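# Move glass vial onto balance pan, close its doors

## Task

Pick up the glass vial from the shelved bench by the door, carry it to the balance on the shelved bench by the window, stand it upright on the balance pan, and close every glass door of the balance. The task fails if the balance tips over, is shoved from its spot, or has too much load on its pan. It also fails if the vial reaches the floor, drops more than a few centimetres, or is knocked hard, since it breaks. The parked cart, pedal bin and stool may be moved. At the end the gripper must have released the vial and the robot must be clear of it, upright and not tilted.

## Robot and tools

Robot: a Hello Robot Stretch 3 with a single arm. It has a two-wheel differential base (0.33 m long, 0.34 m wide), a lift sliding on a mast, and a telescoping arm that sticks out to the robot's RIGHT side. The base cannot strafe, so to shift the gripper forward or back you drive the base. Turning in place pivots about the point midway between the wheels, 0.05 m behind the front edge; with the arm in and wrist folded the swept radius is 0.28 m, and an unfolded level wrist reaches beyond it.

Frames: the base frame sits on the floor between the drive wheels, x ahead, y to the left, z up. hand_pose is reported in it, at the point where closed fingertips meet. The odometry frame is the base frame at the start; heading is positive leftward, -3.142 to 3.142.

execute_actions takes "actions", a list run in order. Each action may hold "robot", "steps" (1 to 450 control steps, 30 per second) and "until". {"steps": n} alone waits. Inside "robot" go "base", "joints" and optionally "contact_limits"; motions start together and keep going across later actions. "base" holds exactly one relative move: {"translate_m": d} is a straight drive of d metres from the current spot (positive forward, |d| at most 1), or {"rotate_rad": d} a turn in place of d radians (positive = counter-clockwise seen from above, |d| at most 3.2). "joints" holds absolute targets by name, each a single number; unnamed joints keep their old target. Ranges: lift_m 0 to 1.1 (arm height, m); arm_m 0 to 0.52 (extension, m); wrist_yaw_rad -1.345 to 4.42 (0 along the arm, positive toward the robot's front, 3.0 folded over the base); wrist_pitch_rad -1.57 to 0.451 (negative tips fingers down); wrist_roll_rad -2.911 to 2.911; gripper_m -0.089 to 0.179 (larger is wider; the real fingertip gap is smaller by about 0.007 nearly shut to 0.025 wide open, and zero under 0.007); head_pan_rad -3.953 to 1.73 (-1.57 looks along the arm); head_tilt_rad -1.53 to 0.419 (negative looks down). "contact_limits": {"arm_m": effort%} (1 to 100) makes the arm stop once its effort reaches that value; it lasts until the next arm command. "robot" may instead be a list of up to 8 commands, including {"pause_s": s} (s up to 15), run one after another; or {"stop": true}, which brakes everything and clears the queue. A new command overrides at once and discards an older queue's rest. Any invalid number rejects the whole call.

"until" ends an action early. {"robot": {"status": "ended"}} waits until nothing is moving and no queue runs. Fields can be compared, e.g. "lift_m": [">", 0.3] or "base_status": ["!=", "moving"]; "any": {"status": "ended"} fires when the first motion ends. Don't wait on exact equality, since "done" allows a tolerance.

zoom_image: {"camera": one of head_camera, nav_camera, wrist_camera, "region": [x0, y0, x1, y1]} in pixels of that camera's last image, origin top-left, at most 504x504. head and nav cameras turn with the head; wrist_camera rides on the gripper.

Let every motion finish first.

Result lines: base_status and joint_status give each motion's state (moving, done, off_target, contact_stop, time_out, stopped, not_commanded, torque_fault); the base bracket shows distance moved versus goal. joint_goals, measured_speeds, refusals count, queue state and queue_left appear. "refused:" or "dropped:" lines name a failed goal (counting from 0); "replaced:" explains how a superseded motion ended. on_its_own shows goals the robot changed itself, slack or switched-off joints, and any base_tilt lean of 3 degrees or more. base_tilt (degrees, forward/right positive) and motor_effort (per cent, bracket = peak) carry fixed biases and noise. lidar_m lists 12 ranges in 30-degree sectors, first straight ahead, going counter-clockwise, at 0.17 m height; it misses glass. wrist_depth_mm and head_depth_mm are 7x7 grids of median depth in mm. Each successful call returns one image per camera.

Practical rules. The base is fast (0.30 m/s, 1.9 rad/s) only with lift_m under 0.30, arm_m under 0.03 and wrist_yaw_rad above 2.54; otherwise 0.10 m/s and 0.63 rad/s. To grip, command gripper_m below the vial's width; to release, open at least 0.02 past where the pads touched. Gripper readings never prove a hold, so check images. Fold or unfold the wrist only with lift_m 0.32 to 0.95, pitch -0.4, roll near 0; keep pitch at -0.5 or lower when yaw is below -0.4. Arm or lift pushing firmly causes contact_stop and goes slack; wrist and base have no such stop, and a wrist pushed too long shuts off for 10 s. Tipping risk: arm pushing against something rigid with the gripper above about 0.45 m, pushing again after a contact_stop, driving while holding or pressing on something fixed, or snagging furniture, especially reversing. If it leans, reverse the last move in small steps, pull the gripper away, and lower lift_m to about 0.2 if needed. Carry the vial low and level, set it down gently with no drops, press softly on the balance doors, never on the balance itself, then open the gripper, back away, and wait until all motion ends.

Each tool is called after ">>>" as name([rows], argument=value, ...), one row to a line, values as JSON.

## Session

>>> execute_actions(actions=[])

Scene clock: 0.00 s.
robot.base_odometry: x=+0.000 y=+0.000 heading=+0.000 (m, m, rad; robot's odometry frame)
robot.turned_by_wheels: +0.000 (rad since the last result)
robot.turned_by_imu: +0.000 (rad since the last result)
robot.base_tilt: forward=+0.3 right=-0.7 (deg)
robot.lidar_m: 1.93 1.78 1.81 1.54 1.96 1.44 1.67 0.93 0.94 1.17 1.90 2.03
robot.head_depth_mm: 1893 2842 2970 3008 3053 2976 2104 / 1874 2833 3241 3247 3190 3118 2231 / 1872 2795 2943 2944 2985 2964 2216 / 1857 2654 2693 2707 2704 2661 2234 / 1849 2402 2008 1978 1997 1989 1964 / 1835 1889 1851 1849 1836 1831 1833 / 1842 1771 1734 1731 1718 1713 1719
robot.base_status: not_commanded
robot.joint_positions: lift_m=+0.521 arm_m=+0.001 wrist_yaw_rad=+2.852 wrist_pitch_rad=-0.310 wrist_roll_rad=+0.008 gripper_m=+0.037 head_pan_rad=+0.018 head_tilt_rad=-0.018
robot.joint_goals: lift_m=+0.521 arm_m=+0.001 wrist_yaw_rad=+2.852 wrist_pitch_rad=-0.310 wrist_roll_rad=+0.008 gripper_m=+0.037 head_pan_rad=+0.018 head_tilt_rad=-0.018
robot.joint_status: lift_m=not_commanded arm_m=not_commanded wrist_yaw_rad=not_commanded wrist_pitch_rad=not_commanded wrist_roll_rad=not_commanded gripper_m=not_commanded head_pan_rad=not_commanded head_tilt_rad=not_commanded
robot.measured_speeds: translate_m=+0.000 rotate_rad=+0.000 lift_m=+0.000 arm_m=+0.000 wrist_yaw_rad=+0.000 wrist_pitch_rad=+0.000 wrist_roll_rad=+0.000 head_pan_rad=+0.000 head_tilt_rad=+0.000
robot: refusals=0 queue=idle queue_left=0
robot.motor_effort: left_wheel=+1 right_wheel=+0 lift_m=+37 arm_m=-2 wrist_yaw_rad=+0 wrist_pitch_rad=+7 wrist_roll_rad=+0 gripper_m=+0 head_pan_rad=+0 head_tilt_rad=+2 (%)
robot.hand_pose: x=+0.0462 y=+0.0811 z=+0.5587 quat_wxyz=(+0.209, +0.710, +0.007, +0.673) (m; robot's base frame)
robot.wrist_depth_mm: - - - - - - - / - - - - - - - / - - - - - - - / - - - - - - - / - - - - - - 987 / 856 852 870 821 787 822 803 / 721 726 717 705 698 697 693
pictures: head_camera (sideways: a quarter turn clockwise sets it upright), nav_camera (sideways: a quarter turn counterclockwise sets it upright), wrist_camera
Images, in order (width x height): head_camera 896x504, nav_camera 672x504, wrist_camera 644x364.

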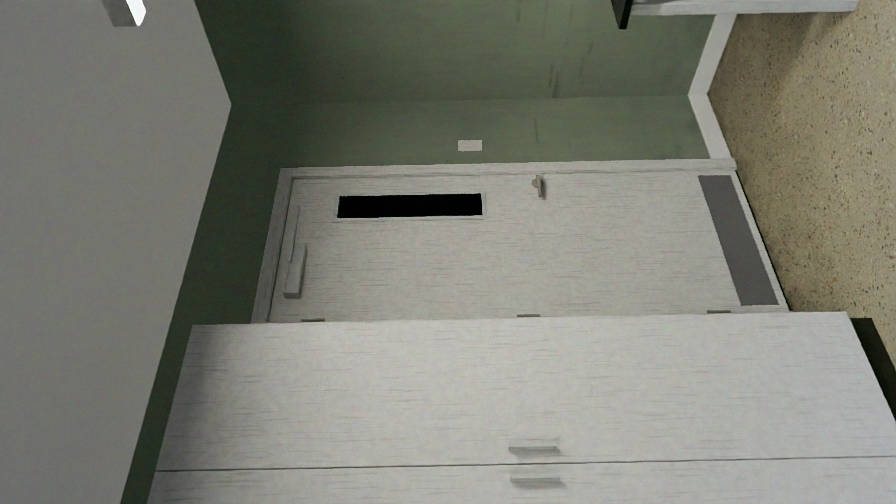

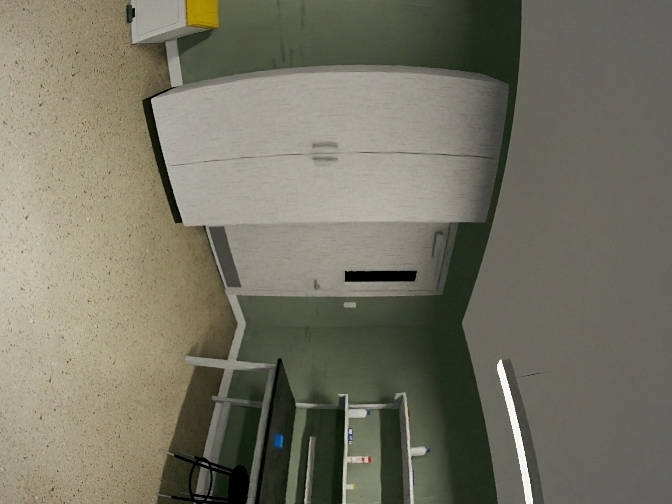

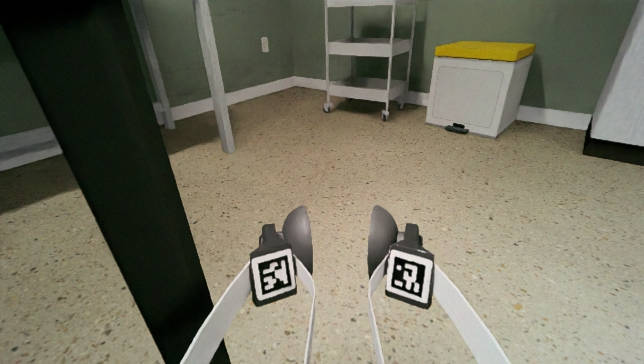

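>>> execute_actions([
  {"robot":{"joints":{"head_pan_rad":-0.8,"head_tilt_rad":-0.3,"lift_m":0.29}},"steps":100,"until":{"robot":{"head_pan_rad_status":"done"}}},
])

>>> execute_actions([
  {"robot":{"joints":{"head_pan_rad":-3.9,"head_tilt_rad":-0.3}},"steps":100,"until":{"robot":{"status":"ended"}}},
])

Scene clock: 2.77 s.
robot.base_odometry: x=+0.000 y=+0.000 heading=+0.000 (m, m, rad; robot's odometry frame)
robot.turned_by_wheels: +0.000 (rad since the last result)
robot.turned_by_imu: +0.000 (rad since the last result)
robot.base_tilt: forward=+0.4 right=-0.6 (deg)
robot.lidar_m: 1.93 1.78 1.81 1.55 1.96 1.44 1.67 0.93 0.94 1.17 1.89 2.04
robot.head_depth_mm: 2258 2347 2474 2598 2724 1979 1541 / 2315 2404 2488 2621 2638 1995 1547 / 2306 2426 2525 2486 2665 1992 1550 / 2301 2426 2572 2252 2654 2007 1542 / 2361 2476 2602 2287 2700 2020 1565 / 2373 2486 2627 2602 2850 2007 1572 / 2404 2507 2669 2635 2829 2047 1572
robot.base_status: not_commanded
robot.joint_positions: lift_m=+0.441 arm_m=+0.001 wrist_yaw_rad=+2.852 wrist_pitch_rad=-0.310 wrist_roll_rad=+0.008 gripper_m=+0.037 head_pan_rad=-0.793 head_tilt_rad=-0.296
robot.joint_goals: lift_m=+0.290 arm_m=+0.001 wrist_yaw_rad=+2.852 wrist_pitch_rad=-0.310 wrist_roll_rad=+0.008 gripper_m=+0.037 head_pan_rad=-0.800 head_tilt_rad=-0.300
robot.joint_status: lift_m=moving arm_m=not_commanded wrist_yaw_rad=not_commanded wrist_pitch_rad=not_commanded wrist_roll_rad=not_commanded gripper_m=not_commanded head_pan_rad=done head_tilt_rad=done
robot.measured_speeds: translate_m=+0.000 rotate_rad=+0.000 lift_m=-0.110 arm_m=+0.000 wrist_yaw_rad=+0.000 wrist_pitch_rad=+0.000 wrist_roll_rad=+0.000 head_pan_rad=+0.000 head_tilt_rad=+0.000
robot: refusals=0 queue=running queue_left=0
robot.motor_effort: left_wheel=+0(1) right_wheel=+0(0) lift_m=+25(38) arm_m=-1(1) wrist_yaw_rad=+1(1) wrist_pitch_rad=+7(7) wrist_roll_rad=+1(0) gripper_m=+0(0) head_pan_rad=-4(61) head_tilt_rad=-1(18) (%)
robot.hand_pose: x=+0.0462 y=+0.0811 z=+0.4787 quat_wxyz=(+0.209, +0.710, +0.007, +0.673) (m; robot's base frame)
robot.wrist_depth_mm: - - - - - - - / - - - - - - - / - - - - - - - / - - - - - - - / 954 - 949 905 927 891 863 / 768 747 778 725 679 721 715 / 638 638 633 631 618 613 605
pictures: head_camera (sideways: a quarter turn clockwise sets it upright), nav_camera (sideways: a quarter turn counterclockwise sets it upright), wrist_camera
Images, in order (width x height): head_camera 896x504, nav_camera 672x504, wrist_camera 644x364.

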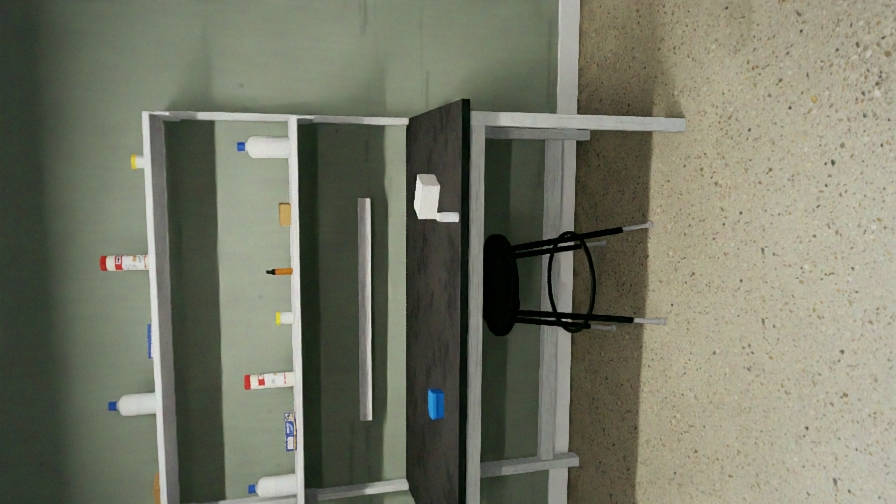

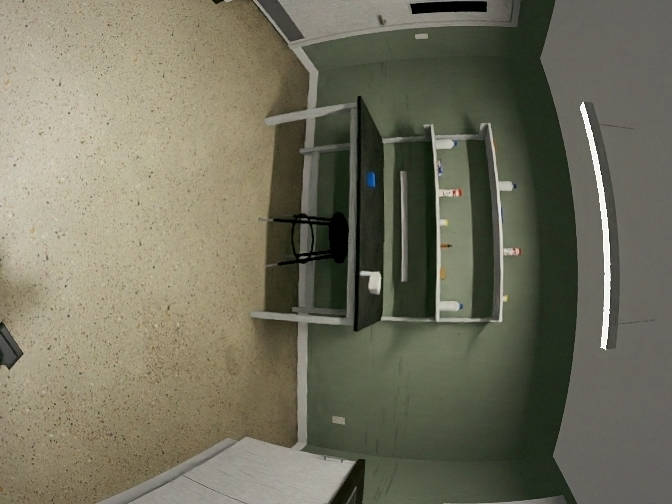

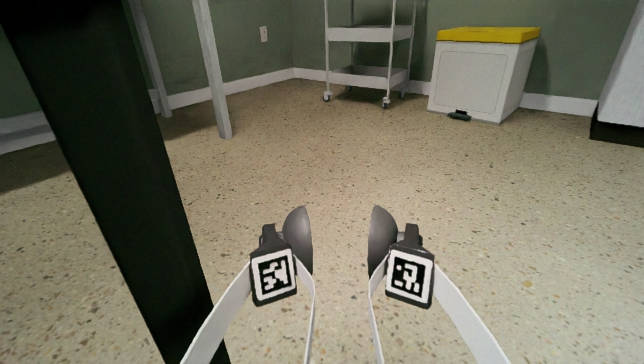

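Scene clock: 4.73 s.
robot.base_odometry: x=+0.000 y=+0.000 heading=+0.000 (m, m, rad; robot's odometry frame)
robot.turned_by_wheels: +0.000 (rad since the last result)
robot.turned_by_imu: +0.000 (rad since the last result)
robot.base_tilt: forward=+0.2 right=-0.6 (deg)
robot.lidar_m: 1.93 1.78 1.81 1.54 1.96 1.44 1.67 0.93 0.94 1.17 1.90 2.27
robot.head_depth_mm: - - - - - - - / 1751 1859 1970 - - - - / 1781 1877 1982 1453 2231 1999 1554 / 1820 1896 2037 1633 2251 2009 1546 / 1828 1925 2048 1650 2275 2014 1560 / 1890 1992 2089 2169 2315 1875 1562 / 1922 2020 2140 2237 2395 2042 1568
robot.base_status: not_commanded
robot.joint_positions: lift_m=+0.290 arm_m=+0.001 wrist_yaw_rad=+2.852 wrist_pitch_rad=-0.311 wrist_roll_rad=+0.008 gripper_m=+0.037 head_pan_rad=-3.893 head_tilt_rad=-0.296
robot.joint_goals: lift_m=+0.290 arm_m=+0.001 wrist_yaw_rad=+2.852 wrist_pitch_rad=-0.311 wrist_roll_rad=+0.008 gripper_m=+0.037 head_pan_rad=-3.900 head_tilt_rad=-0.300
robot.joint_status: lift_m=done arm_m=not_commanded wrist_yaw_rad=not_commanded wrist_pitch_rad=not_commanded wrist_roll_rad=not_commanded gripper_m=not_commanded head_pan_rad=done head_tilt_rad=done
robot.measured_speeds: translate_m=+0.000 rotate_rad=+0.000 lift_m=+0.000 arm_m=+0.000 wrist_yaw_rad=+0.000 wrist_pitch_rad=+0.000 wrist_roll_rad=+0.000 head_pan_rad=+0.000 head_tilt_rad=+0.000
robot: refusals=0 queue=done queue_left=0
robot.motor_effort: left_wheel=+0(0) right_wheel=+0(0) lift_m=+27(26) arm_m=-2(1) wrist_yaw_rad=+0(1) wrist_pitch_rad=+7(7) wrist_roll_rad=+0(1) gripper_m=+1(0) head_pan_rad=-5(61) head_tilt_rad=-1(1) (%)
robot.hand_pose: x=+0.0462 y=+0.0811 z=+0.3277 quat_wxyz=(+0.209, +0.710, +0.007, +0.673) (m; robot's base frame)
robot.wrist_depth_mm: - - - - - - - / - - - - - - - / - - - - - - - / 938 - 879 867 854 841 825 / 706 - 695 681 691 657 641 / 568 562 576 545 509 533 531 / 475 473 - 465 457 455 449
pictures: head_camera (sideways: a quarter turn clockwise sets it upright), nav_camera (sideways: a quarter turn counterclockwise sets it upright), wrist_camera
Images, in order (width x height): head_camera 896x504, nav_camera 672x504, wrist_camera 644x364.

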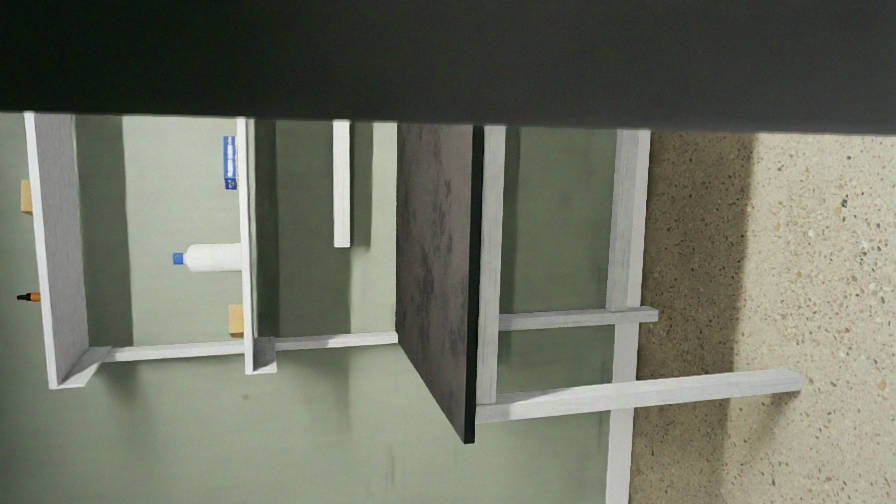

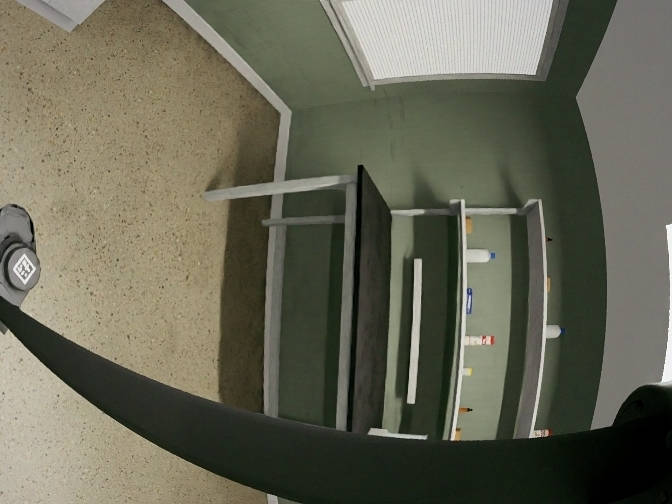

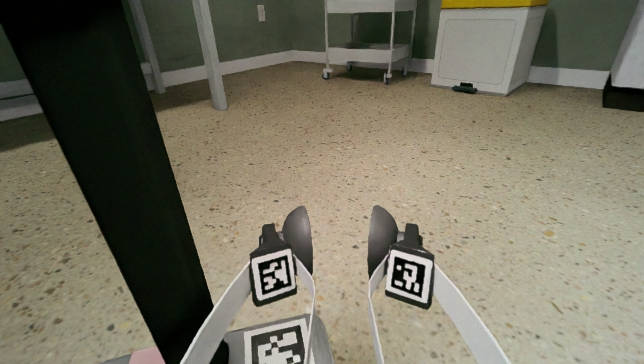

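>>> execute_actions([
  {"robot":{"base":{"rotate_rad":-0.807},"joints":{"head_pan_rad":-1.57,"head_tilt_rad":-0.7,"gripper_m":0.1}},"steps":200,"until":{"robot":{"base_status":"done"}}},
  {"robot":{"base":{"translate_m":1.0}},"steps":200,"until":{"robot":{"translate_m":[">",0.32]}}},
  {"robot":{"base":{"translate_m":1.0}},"steps":300,"until":{"robot":{"base_status":"done"}}},
  {"robot":{"base":{"rotate_rad":1.473},"joints":{"lift_m":0.81}},"steps":300,"until":{"robot":{"lift_m":[">",0.55],"base_status":"done"}}},
  {"robot":{"joints":{"wrist_yaw_rad":0,"wrist_pitch_rad":-0.25}},"steps":300,"until":{"robot":{"status":"ended"}}},
])

Scene clock: 25.23 s.
robot.base_odometry: x=+0.919 y=-0.959 heading=+0.666 (m, m, rad; robot's odometry frame)
robot.turned_by_wheels: +0.666 (rad since the last result)
robot.turned_by_imu: +0.677 (rad since the last result)
robot.base_tilt: forward=+0.2 right=-0.6 (deg)
robot.lidar_m: 1.65 1.70 2.40 2.73 1.50 1.10 1.07 1.73 0.64 0.75 0.74 1.24
robot.head_depth_mm: 1077 1252 1360 841 845 1087 - / 1130 1266 1116 843 1521 1377 - / 1134 1266 1127 848 1154 1431 - / 1133 1224 1137 853 1544 1369 1166 / 1128 1218 1143 854 972 1358 1192 / 1126 1223 1145 859 973 1355 1191 / 1126 1219 1147 863 1020 1404 1199
robot.base_status: done (rotate_rad +1.4729 of +1.4730)
robot.joint_positions: lift_m=+0.810 arm_m=+0.001 wrist_yaw_rad=+0.003 wrist_pitch_rad=-0.271 wrist_roll_rad=+0.008 gripper_m=+0.100 head_pan_rad=-1.577 head_tilt_rad=-0.692
robot.joint_goals: lift_m=+0.810 arm_m=+0.001 wrist_yaw_rad=+0.000 wrist_pitch_rad=-0.250 wrist_roll_rad=+0.008 gripper_m=+0.100 head_pan_rad=-1.570 head_tilt_rad=-0.700
robot.joint_status: lift_m=done arm_m=not_commanded wrist_yaw_rad=done wrist_pitch_rad=done wrist_roll_rad=not_commanded gripper_m=done head_pan_rad=done head_tilt_rad=done
robot.measured_speeds: translate_m=+0.000 rotate_rad=+0.000 lift_m=+0.000 arm_m=+0.000 wrist_yaw_rad=+0.000 wrist_pitch_rad=+0.000 wrist_roll_rad=+0.000 head_pan_rad=+0.000 head_tilt_rad=+0.000
robot: refusals=0 queue=done queue_left=0
robot.motor_effort: left_wheel=-1(9) right_wheel=+3(10) lift_m=+46(49) arm_m=-2(2) wrist_yaw_rad=-2(2) wrist_pitch_rad=+8(8) wrist_roll_rad=+1(0) gripper_m=+0(97) head_pan_rad=+5(61) head_tilt_rad=-3(24) (%)
robot.hand_pose: x=-0.0209 y=-0.3861 z=+0.8565 quat_wxyz=(+0.698, +0.096, -0.703, -0.095) (m; robot's base frame)
robot.wrist_depth_mm: - - 976 963 968 943 938 / - - - - - - - / 675 660 650 582 556 600 - / 447 434 431 398 416 410 433 / 455 443 374 414 407 345 339 / - - - - - 445 - / - - - - - 760 -
pictures: head_camera (sideways: a quarter turn clockwise sets it upright), nav_camera (sideways: a quarter turn counterclockwise sets it upright), wrist_camera
Images, in order (width x height): head_camera 896x504, nav_camera 672x504, wrist_camera 644x364.

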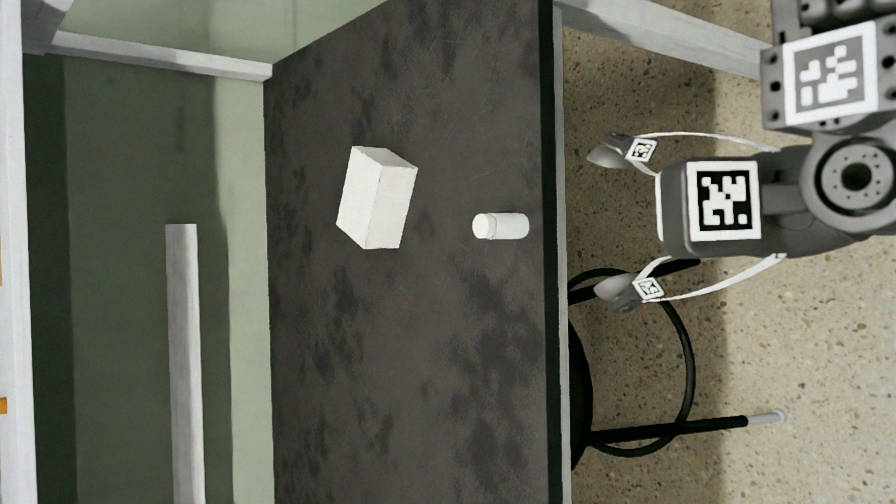

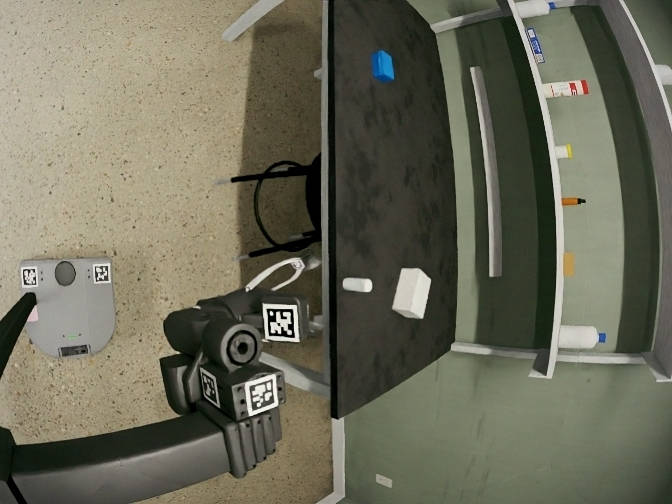

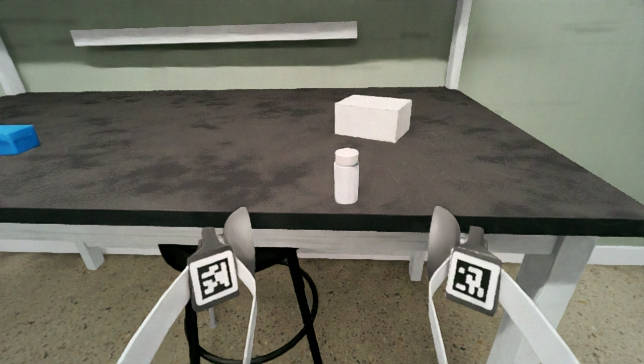

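>>> execute_actions([
  {"robot":{"base":{"translate_m":-0.014},"joints":{"lift_m":0.75,"arm_m":0.16}},"steps":300,"until":{"robot":{"status":"ended"}}},
])

Scene clock: 29.50 s.
robot.base_odometry: x=+0.907 y=-0.968 heading=+0.666 (m, m, rad; robot's odometry frame)
robot.turned_by_wheels: +0.000 (rad since the last result)
robot.turned_by_imu: +0.000 (rad since the last result)
robot.base_tilt: forward=+0.4 right=-0.6 (deg)
robot.lidar_m: 1.67 1.72 2.42 2.72 1.48 1.09 1.05 1.72 0.64 0.75 0.75 1.26
robot.head_depth_mm: 1077 1264 1385 841 791 - - / 1128 1245 1117 842 740 - 1182 / 1134 1270 1123 847 - - 1186 / 1136 1225 1133 853 1231 1326 1180 / 1128 1224 1136 854 1119 1352 1193 / 1129 1218 1145 857 975 1362 1194 / 1128 1219 1155 864 979 1371 1195
robot.base_status: done (translate_m -0.0140 of -0.0140)
robot.joint_positions: lift_m=+0.750 arm_m=+0.160 wrist_yaw_rad=+0.001 wrist_pitch_rad=-0.271 wrist_roll_rad=+0.008 gripper_m=+0.100 head_pan_rad=-1.577 head_tilt_rad=-0.692
robot.joint_goals: lift_m=+0.750 arm_m=+0.160 wrist_yaw_rad=+0.000 wrist_pitch_rad=-0.250 wrist_roll_rad=+0.008 gripper_m=+0.100 head_pan_rad=-1.570 head_tilt_rad=-0.700
robot.joint_status: lift_m=done arm_m=done wrist_yaw_rad=done wrist_pitch_rad=done wrist_roll_rad=not_commanded gripper_m=done head_pan_rad=done head_tilt_rad=done
robot.measured_speeds: translate_m=+0.000 rotate_rad=+0.000 lift_m=+0.000 arm_m=+0.000 wrist_yaw_rad=+0.000 wrist_pitch_rad=+0.000 wrist_roll_rad=+0.000 head_pan_rad=+0.000 head_tilt_rad=+0.000
robot: refusals=0 queue=done queue_left=0
robot.motor_effort: left_wheel=-1(6) right_wheel=+2(4) lift_m=+27(46) arm_m=+3(3) wrist_yaw_rad=-1(2) wrist_pitch_rad=+8(8) wrist_roll_rad=+0(0) gripper_m=+1(0) head_pan_rad=+4(5) head_tilt_rad=-3(3) (%)
robot.hand_pose: x=-0.0212 y=-0.5451 z=+0.7973 quat_wxyz=(+0.698, +0.096, -0.703, -0.096) (m; robot's base frame)
robot.wrist_depth_mm: 898 855 870 848 834 803 795 / 917 906 886 839 794 859 861 / 467 457 443 410 389 410 879 / 308 304 297 190 287 283 277 / 230 227 234 202 218 216 211 / 207 199 196 191 188 180 179 / - 931 977 987 955 935 299
pictures: head_camera (sideways: a quarter turn clockwise sets it upright), nav_camera (sideways: a quarter turn counterclockwise sets it upright), wrist_camera
Images, in order (width x height): head_camera 896x504, nav_camera 672x504, wrist_camera 644x364.

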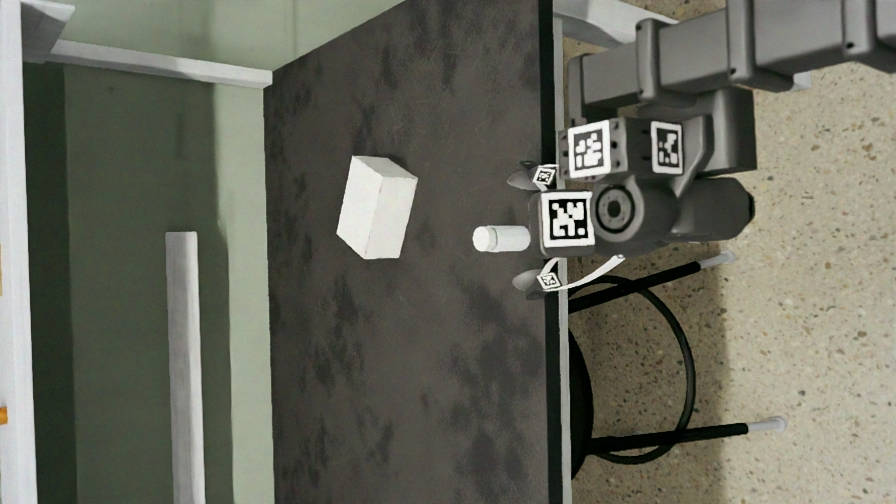

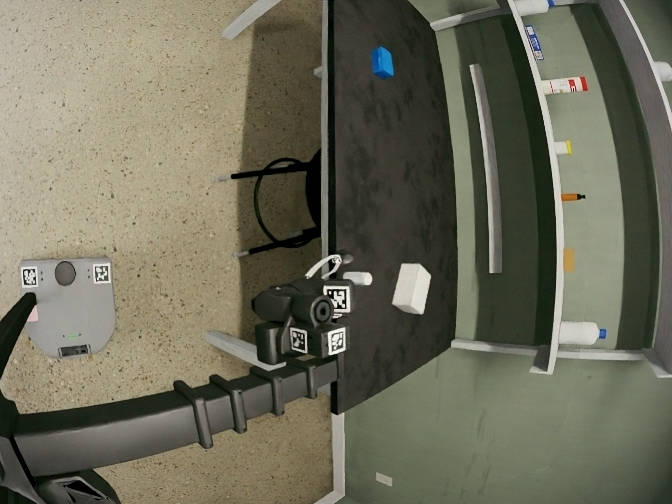

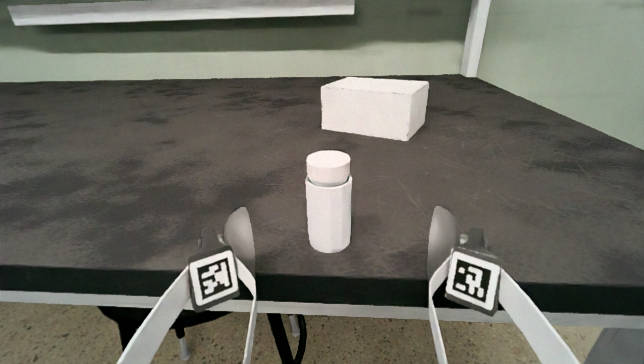

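>>> execute_actions([
  {"robot":[{"base":{"translate_m":0.009},"joints":{"lift_m":0.748,"arm_m":0.202}},{"joints":{"gripper_m":0.047}}],"steps":300,"until":{"robot":{"status":"ended"}}},
])

Scene clock: 35.73 s.
robot.base_odometry: x=+0.915 y=-0.962 heading=+0.666 (m, m, rad; robot's odometry frame)
robot.turned_by_wheels: +0.000 (rad since the last result)
robot.turned_by_imu: +0.000 (rad since the last result)
robot.base_tilt: forward=+0.3 right=-0.6 (deg)
robot.lidar_m: 1.66 1.71 2.40 2.73 1.49 1.10 1.06 1.73 0.64 0.76 0.75 1.25
robot.head_depth_mm: 1065 1244 1367 839 792 - - / 1133 1264 1118 842 - 1344 1178 / 1135 1272 1124 847 - 1351 1185 / 1129 1226 1129 853 1294 1356 1190 / 1135 1223 1146 855 1120 1365 1190 / 1131 1217 1151 859 974 1357 1195 / 1129 1215 1161 868 1039 1363 1201
robot.base_status: done (translate_m +0.0090 of +0.0090)
robot.joint_positions: lift_m=+0.748 arm_m=+0.202 wrist_yaw_rad=+0.001 wrist_pitch_rad=-0.271 wrist_roll_rad=+0.008 gripper_m=+0.047 head_pan_rad=-1.577 head_tilt_rad=-0.692
robot.joint_goals: lift_m=+0.748 arm_m=+0.202 wrist_yaw_rad=+0.000 wrist_pitch_rad=-0.250 wrist_roll_rad=+0.008 gripper_m=+0.047 head_pan_rad=-1.570 head_tilt_rad=-0.700
robot.joint_status: lift_m=done arm_m=done wrist_yaw_rad=done wrist_pitch_rad=done wrist_roll_rad=not_commanded gripper_m=done head_pan_rad=done head_tilt_rad=done
robot.measured_speeds: translate_m=+0.000 rotate_rad=+0.000 lift_m=+0.000 arm_m=+0.000 wrist_yaw_rad=+0.000 wrist_pitch_rad=+0.000 wrist_roll_rad=+0.000 head_pan_rad=+0.000 head_tilt_rad=+0.000
robot: refusals=0 queue=done queue_left=0
robot.motor_effort: left_wheel=-1(3) right_wheel=+2(8) lift_m=+27(30) arm_m=+3(4) wrist_yaw_rad=-1(1) wrist_pitch_rad=+8(8) wrist_roll_rad=+0(0) gripper_m=+1(94) head_pan_rad=+4(4) head_tilt_rad=-3(3) (%)
robot.hand_pose: x=-0.0212 y=-0.5871 z=+0.7953 quat_wxyz=(+0.698, +0.096, -0.703, -0.096) (m; robot's base frame)
robot.wrist_depth_mm: 837 830 814 799 801 763 758 / 878 877 866 825 781 816 812 / 465 451 439 387 352 402 436 / 305 298 293 272 281 279 273 / 225 222 226 148 224 211 208 / 180 178 176 162 166 171 169 / 163 159 156 151 148 145 142
pictures: head_camera (sideways: a quarter turn clockwise sets it upright), nav_camera (sideways: a quarter turn counterclockwise sets it upright), wrist_camera
Images, in order (width x height): head_camera 896x504, nav_camera 672x504, wrist_camera 644x364.

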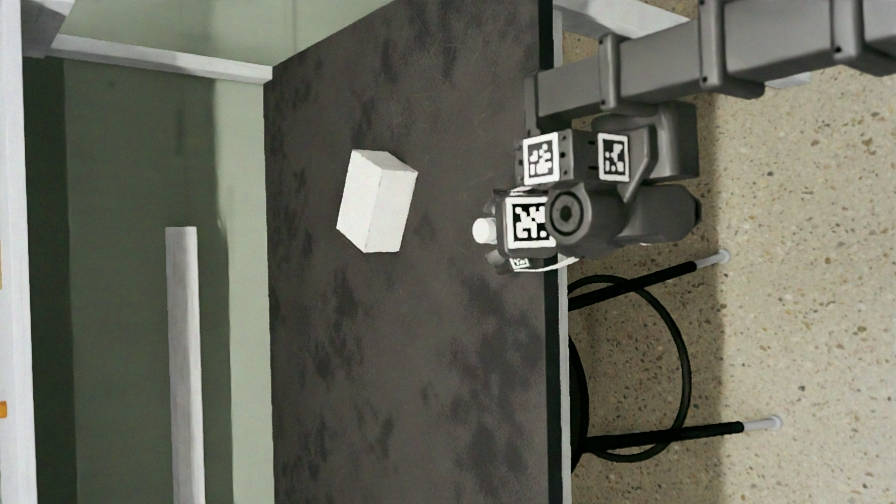

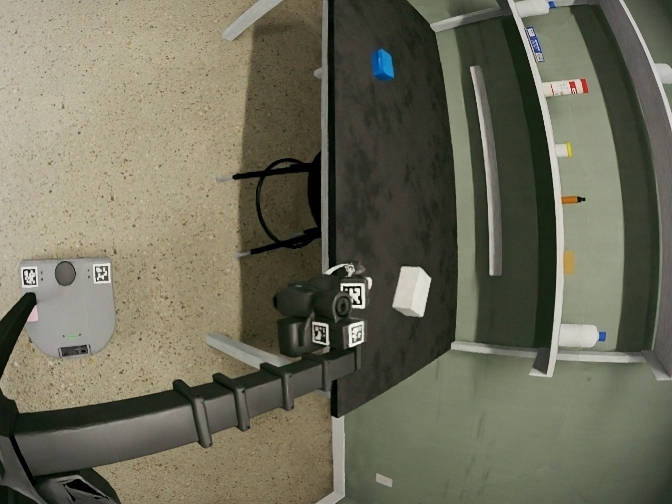

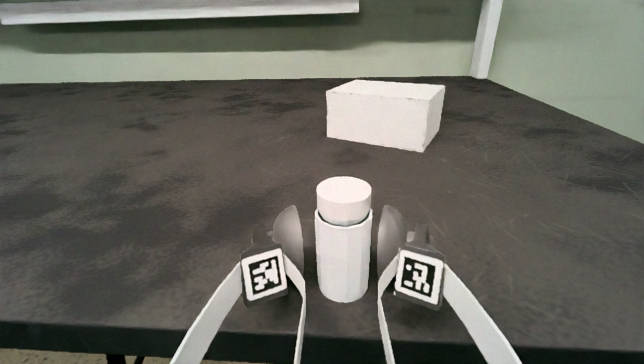

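Grip, lift, and look toward the balance.

>>> execute_actions([
  {"robot":[{"joints":{"gripper_m":-0.015,"head_pan_rad":1.2,"head_tilt_rad":-0.35}},{"joints":{"lift_m":0.77}}],"steps":300,"until":{"robot":{"status":"ended"}}},
])

Scene clock: 39.67 s.
robot.base_odometry: x=+0.915 y=-0.962 heading=+0.666 (m, m, rad; robot's odometry frame)
robot.turned_by_wheels: +0.000 (rad since the last result)
robot.turned_by_imu: +0.000 (rad since the last result)
robot.base_tilt: forward=+0.4 right=-0.7 (deg)
robot.lidar_m: 1.66 1.71 2.41 2.74 1.49 1.10 1.06 1.73 0.64 0.76 0.75 1.25
robot.head_depth_mm: 2836 2927 2939 2989 2463 1834 1450 / 3255 3420 3523 3099 2489 1830 1457 / 3286 3489 3692 3799 2515 1839 1461 / 3171 3348 3509 3598 2530 1837 1467 / 3011 3240 3356 3477 2535 1867 1463 / 2928 3044 3148 3378 2560 1860 1480 / 2799 2980 3034 3266 2557 1877 1473
robot.base_status: done (translate_m +0.0090 of +0.0090)
robot.joint_positions: lift_m=+0.770 arm_m=+0.202 wrist_yaw_rad=+0.001 wrist_pitch_rad=-0.271 wrist_roll_rad=+0.008 gripper_m=-0.014 head_pan_rad=+1.193 head_tilt_rad=-0.359
robot.joint_goals: lift_m=+0.770 arm_m=+0.202 wrist_yaw_rad=+0.000 wrist_pitch_rad=-0.250 wrist_roll_rad=+0.008 gripper_m=-0.015 head_pan_rad=+1.200 head_tilt_rad=-0.350
robot.joint_status: lift_m=done arm_m=done wrist_yaw_rad=done wrist_pitch_rad=done wrist_roll_rad=not_commanded gripper_m=done head_pan_rad=done head_tilt_rad=done
robot.measured_speeds: translate_m=+0.000 rotate_rad=+0.000 lift_m=+0.000 arm_m=+0.000 wrist_yaw_rad=+0.000 wrist_pitch_rad=+0.000 wrist_roll_rad=+0.000 head_pan_rad=+0.000 head_tilt_rad=+0.000
robot: refusals=0 queue=done queue_left=0
robot.motor_effort: left_wheel=-1(1) right_wheel=+3(3) lift_m=+46(49) arm_m=+3(3) wrist_yaw_rad=-1(0) wrist_pitch_rad=+8(8) wrist_roll_rad=+0(1) gripper_m=-18(98) head_pan_rad=+5(62) head_tilt_rad=+4(22) (%)
robot.hand_pose: x=-0.0212 y=-0.5871 z=+0.8166 quat_wxyz=(+0.698, +0.096, -0.703, -0.096) (m; robot's base frame)
robot.wrist_depth_mm: 822 816 793 808 778 770 758 / 904 878 863 838 838 809 817 / 537 523 506 419 368 471 868 / 351 347 339 316 329 320 317 / 261 259 255 147 259 246 242 / 209 206 205 163 197 198 196 / 173 172 171 169 167 166 164
pictures: head_camera (sideways: a quarter turn clockwise sets it upright), nav_camera (sideways: a quarter turn counterclockwise sets it upright), wrist_camera
Images, in order (width x height): head_camera 896x504, nav_camera 672x504, wrist_camera 644x364.

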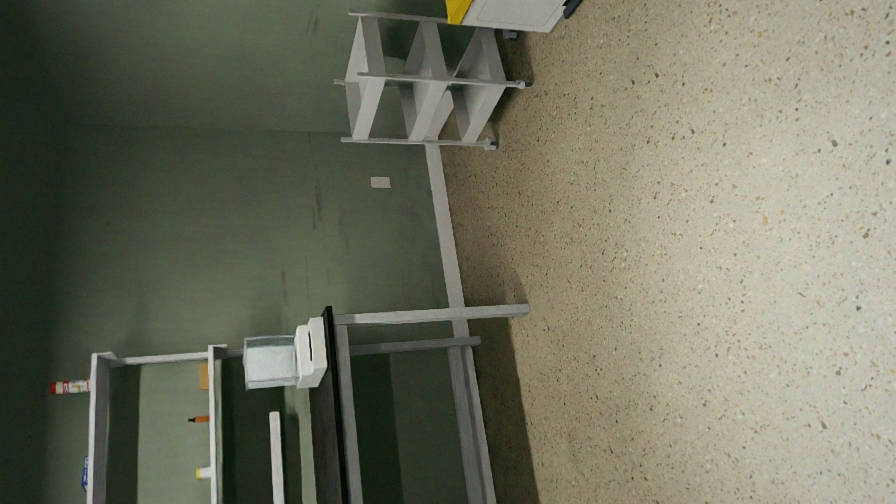

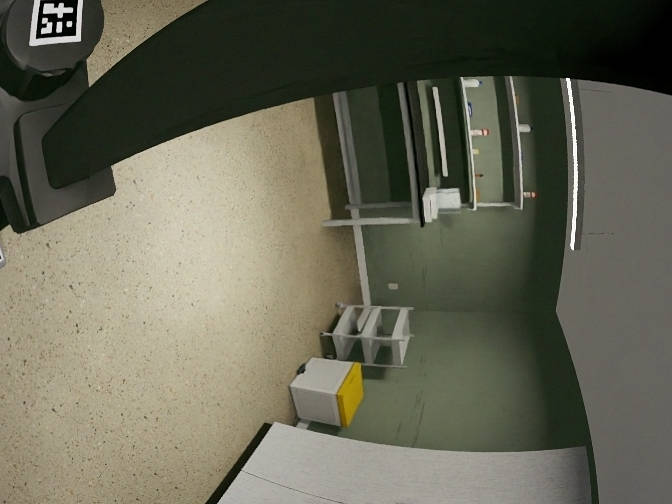

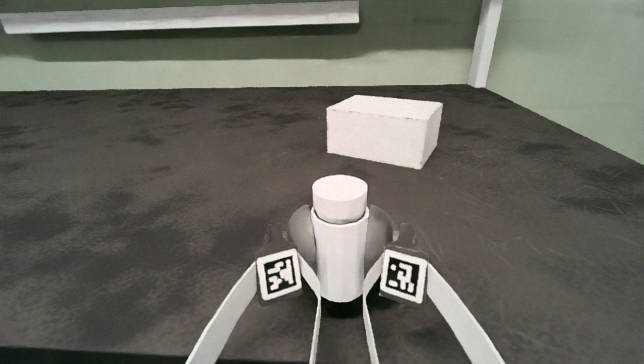

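>>> execute_actions([
  {"robot":{"joints":{"arm_m":0.0,"lift_m":0.78,"head_pan_rad":-1.57,"head_tilt_rad":-0.45}},"steps":200,"until":{"robot":{"arm_m":["<",0.08]}}},
  {"robot":{"joints":{"wrist_yaw_rad":2.7}},"steps":200,"until":{"robot":{"wrist_yaw_rad":[">",1.2]}}},
  {"robot":{"joints":{"lift_m":0.29,"wrist_pitch_rad":-0.35},"base":{"rotate_rad":-2.005}},"steps":300,"until":{"robot":{"status":"ended"}}},
  {"robot":{"base":{"translate_m":-1.0}},"steps":200,"until":{"robot":{"translate_m":["<",-0.7]}}},
  {"robot":{"base":{"translate_m":-1.0}},"steps":200,"until":{"robot":{"translate_m":["<",-0.7]}}},
  {"robot":{"base":{"translate_m":-1.0}},"steps":300,"until":{"robot":{"status":"ended"}}},
])

Scene clock: 62.93 s.
robot.base_odometry: x=+0.360 y=+1.388 heading=-1.339 (m, m, rad; robot's odometry frame)
robot.turned_by_wheels: -2.005 (rad since the last result)
robot.turned_by_imu: -2.026 (rad since the last result)
robot.base_tilt: forward=+0.2 right=-0.6 (deg)
robot.lidar_m: 3.04 1.87 0.87 0.73 0.59 0.60 1.25 1.10 0.50 1.71 2.18 2.21
robot.head_depth_mm: 1470 1584 1583 927 631 1613 1362 / 1653 1814 1631 938 781 1682 1365 / 1991 2100 1670 967 2115 1673 1359 / 2401 2591 1698 1169 2208 1688 1369 / 2377 2550 1723 2825 2060 1694 1372 / 2292 2435 2606 2769 2236 1695 1379 / 2187 2330 2509 2676 2217 1709 1384
robot.base_status: done (translate_m -1.0000 of -1.0000)
robot.joint_positions: lift_m=+0.290 arm_m=+0.001 wrist_yaw_rad=+2.698 wrist_pitch_rad=-0.368 wrist_roll_rad=+0.008 gripper_m=-0.014 head_pan_rad=-1.563 head_tilt_rad=-0.445
robot.joint_goals: lift_m=+0.290 arm_m=+0.000 wrist_yaw_rad=+2.700 wrist_pitch_rad=-0.350 wrist_roll_rad=+0.008 gripper_m=-0.015 head_pan_rad=-1.570 head_tilt_rad=-0.450
robot.joint_status: lift_m=done arm_m=done wrist_yaw_rad=done wrist_pitch_rad=done wrist_roll_rad=not_commanded gripper_m=done head_pan_rad=done head_tilt_rad=done
robot.measured_speeds: translate_m=+0.000 rotate_rad=+0.000 lift_m=+0.000 arm_m=+0.000 wrist_yaw_rad=+0.000 wrist_pitch_rad=+0.000 wrist_roll_rad=+0.000 head_pan_rad=+0.000 head_tilt_rad=+0.000
robot: refusals=0 queue=done queue_left=0
robot.motor_effort: left_wheel=+2(6) right_wheel=-2(10) lift_m=+27(49) arm_m=-6(6) wrist_yaw_rad=+3(5) wrist_pitch_rad=+7(9) wrist_roll_rad=+1(0) gripper_m=-18(17) head_pan_rad=-5(60) head_tilt_rad=-2(10) (%)
robot.hand_pose: x=+0.0776 y=+0.0621 z=+0.3144 quat_wxyz=(+0.279, +0.709, -0.028, +0.647) (m; robot's base frame)
robot.wrist_depth_mm: 820 657 742 - - - - / 874 713 790 - - - - / 936 951 837 980 - - 986 / - 810 792 749 757 752 737 / - 646 637 147 634 598 595 / 518 541 522 163 503 505 495 / 454 - - 443 434 433 426
pictures: head_camera (sideways: a quarter turn clockwise sets it upright), nav_camera (sideways: a quarter turn counterclockwise sets it upright), wrist_camera
Images, in order (width x height): head_camera 896x504, nav_camera 672x504, wrist_camera 644x364.

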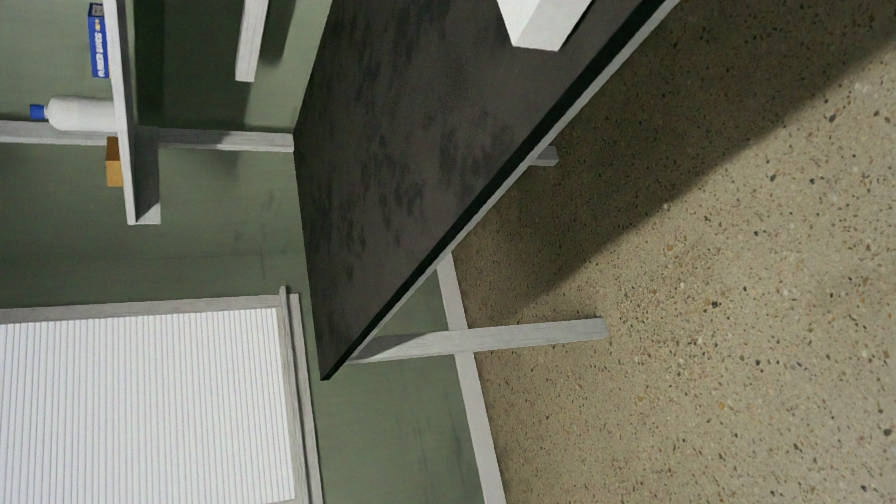

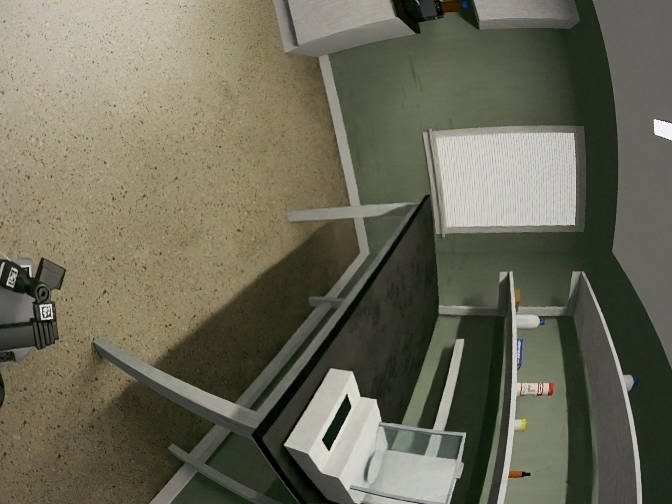

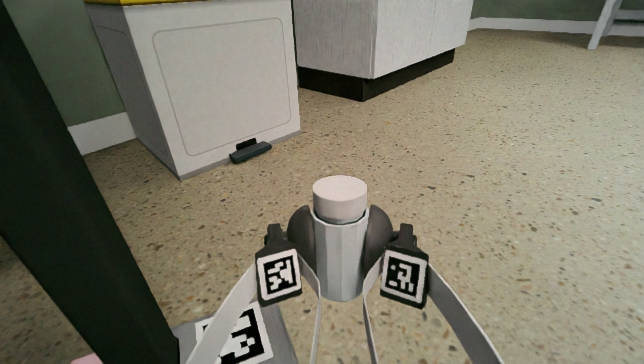

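>>> execute_actions([
  {"robot":[{"base":{"translate_m":-0.42}},{"base":{"rotate_rad":0.44}},{"base":{"translate_m":-0.25},"joints":{"lift_m":0.9}}],"steps":450,"until":{"robot":{"status":"ended"}}},
])

Scene clock: 76.40 s.
robot.base_odometry: x=+0.107 y=+1.993 heading=-0.899 (m, m, rad; robot's odometry frame)
robot.turned_by_wheels: +0.440 (rad since the last result)
robot.turned_by_imu: +0.438 (rad since the last result)
robot.base_tilt: forward=+0.2 right=-0.7 (deg)
robot.lidar_m: 1.77 0.55 0.42 0.71 0.86 0.63 0.61 0.61 0.62 1.86 0.46 3.19
robot.head_depth_mm: 1306 1684 1337 828 624 517 1396 / 2364 2452 569 587 511 520 1359 / 2403 2570 1505 941 510 517 1359 / 2417 2576 1274 671 499 513 1410 / 2428 2565 2695 957 501 509 1373 / 2400 2586 2806 2845 562 510 606 / 2414 2587 2809 2929 2136 512 1307
robot.base_status: done (translate_m -0.2500 of -0.2500)
robot.joint_positions: lift_m=+0.900 arm_m=+0.001 wrist_yaw_rad=+2.698 wrist_pitch_rad=-0.368 wrist_roll_rad=+0.008 gripper_m=-0.014 head_pan_rad=-1.563 head_tilt_rad=-0.445
robot.joint_goals: lift_m=+0.900 arm_m=+0.000 wrist_yaw_rad=+2.700 wrist_pitch_rad=-0.350 wrist_roll_rad=+0.008 gripper_m=-0.015 head_pan_rad=-1.570 head_tilt_rad=-0.450
robot.joint_status: lift_m=done arm_m=done wrist_yaw_rad=done wrist_pitch_rad=done wrist_roll_rad=not_commanded gripper_m=done head_pan_rad=done head_tilt_rad=done
robot.measured_speeds: translate_m=+0.000 rotate_rad=+0.000 lift_m=+0.000 arm_m=+0.000 wrist_yaw_rad=+0.000 wrist_pitch_rad=+0.000 wrist_roll_rad=+0.000 head_pan_rad=+0.000 head_tilt_rad=+0.000
robot: refusals=0 queue=done queue_left=0
robot.motor_effort: left_wheel=-1(9) right_wheel=+2(10) lift_m=+46(49) arm_m=-5(6) wrist_yaw_rad=+1(2) wrist_pitch_rad=+7(7) wrist_roll_rad=+0(1) gripper_m=-19(18) head_pan_rad=-5(4) head_tilt_rad=-2(2) (%)
robot.hand_pose: x=+0.0776 y=+0.0621 z=+0.9236 quat_wxyz=(+0.279, +0.709, -0.027, +0.647) (m; robot's base frame)
robot.wrist_depth_mm: 708 760 838 922 - - - / 751 817 898 - - - - / 819 860 974 858 868 - - / - 948 - 714 713 - - / - - - 147 943 - - / 938 - - 163 - - - / - - - - - - -
pictures: head_camera (sideways: a quarter turn clockwise sets it upright), nav_camera (sideways: a quarter turn counterclockwise sets it upright), wrist_camera
Images, in order (width x height): head_camera 896x504, nav_camera 672x504, wrist_camera 644x364.

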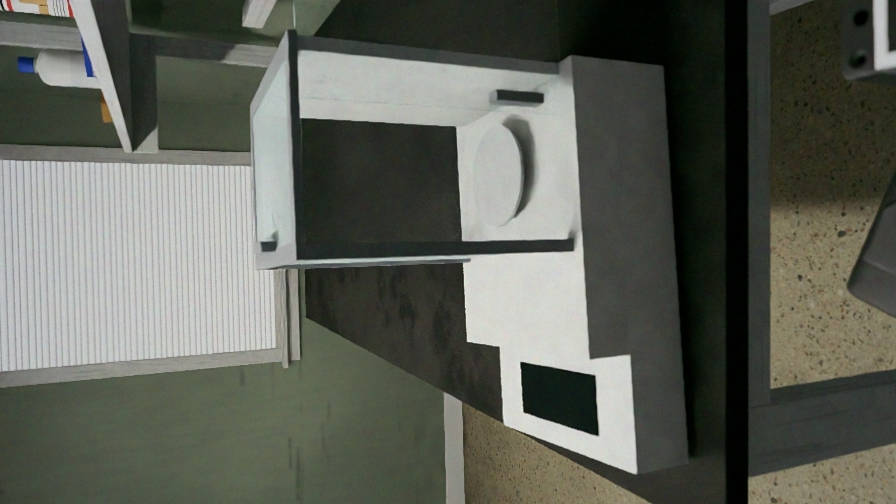

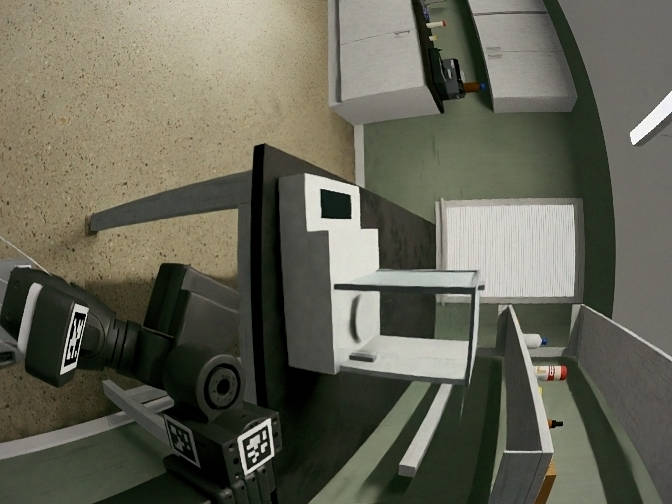

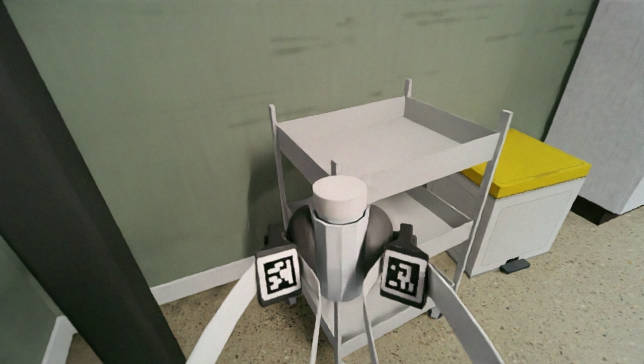

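>>> execute_actions([
  {"robot":[{"base":{"rotate_rad":0.04},"joints":{"wrist_yaw_rad":1.4}},{"base":{"translate_m":-0.06},"joints":{"lift_m":1.035,"wrist_pitch_rad":-0.25}},{"joints":{"wrist_yaw_rad":0}}],"steps":450,"until":{"robot":{"status":"ended"}}},
])

Scene clock: 88.70 s.
robot.base_odometry: x=+0.068 y=+2.038 heading=-0.859 (m, m, rad; robot's odometry frame)
robot.turned_by_wheels: +0.040 (rad since the last result)
robot.turned_by_imu: +0.040 (rad since the last result)
robot.base_tilt: forward=+0.3 right=-0.5 (deg)
robot.lidar_m: 1.79 0.52 0.45 0.92 0.75 0.56 0.55 0.57 0.57 1.87 0.48 3.30
robot.head_depth_mm: 1108 1698 1628 929 - - - / 2332 2541 519 659 - - - / 2384 2595 1369 970 - - - / 2402 2584 1514 952 505 514 1363 / 2411 2623 1281 642 498 512 1375 / 2434 2617 2848 1024 520 511 1372 / 2415 2636 2859 3019 565 512 595
robot.base_status: done (translate_m -0.0600 of -0.0600)
robot.joint_positions: lift_m=+1.035 arm_m=+0.001 wrist_yaw_rad=+0.003 wrist_pitch_rad=-0.273 wrist_roll_rad=+0.008 gripper_m=-0.014 head_pan_rad=-1.563 head_tilt_rad=-0.445
robot.joint_goals: lift_m=+1.035 arm_m=+0.000 wrist_yaw_rad=+0.000 wrist_pitch_rad=-0.250 wrist_roll_rad=+0.008 gripper_m=-0.015 head_pan_rad=-1.570 head_tilt_rad=-0.450
robot.joint_status: lift_m=done arm_m=done wrist_yaw_rad=done wrist_pitch_rad=done wrist_roll_rad=not_commanded gripper_m=done head_pan_rad=done head_tilt_rad=done
robot.measured_speeds: translate_m=+0.000 rotate_rad=+0.000 lift_m=+0.000 arm_m=+0.000 wrist_yaw_rad=+0.000 wrist_pitch_rad=+0.000 wrist_roll_rad=+0.000 head_pan_rad=+0.000 head_tilt_rad=+0.000
robot: refusals=0 queue=done queue_left=0
robot.motor_effort: left_wheel=-1(5) right_wheel=+3(8) lift_m=+47(49) arm_m=-5(5) wrist_yaw_rad=-1(4) wrist_pitch_rad=+9(10) wrist_roll_rad=+0(1) gripper_m=-18(18) head_pan_rad=-6(5) head_tilt_rad=-1(2) (%)
robot.hand_pose: x=-0.0209 y=-0.3862 z=+1.0811 quat_wxyz=(+0.698, +0.097, -0.703, -0.096) (m; robot's base frame)
robot.wrist_depth_mm: - - - - 287 - 676 / - - - - 289 - 614 / - - - 847 349 807 676 / - - 375 344 312 559 554 / - 367 281 147 390 423 421 / - 291 282 163 285 344 340 / 322 298 296 293 290 288 285
pictures: head_camera (sideways: a quarter turn clockwise sets it upright), nav_camera (sideways: a quarter turn counterclockwise sets it upright), wrist_camera
Images, in order (width x height): head_camera 896x504, nav_camera 672x504, wrist_camera 644x364.

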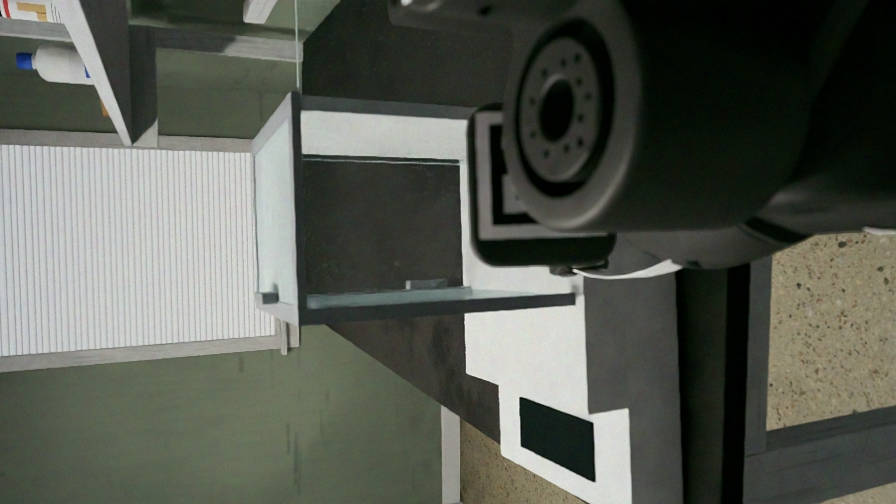

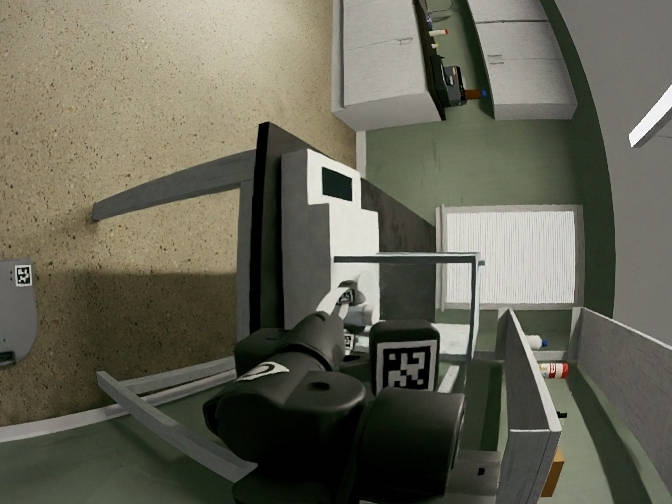

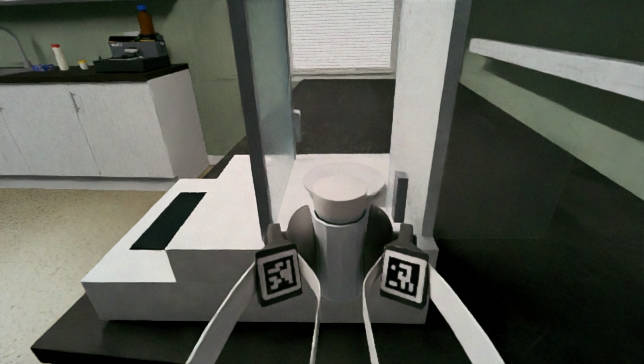

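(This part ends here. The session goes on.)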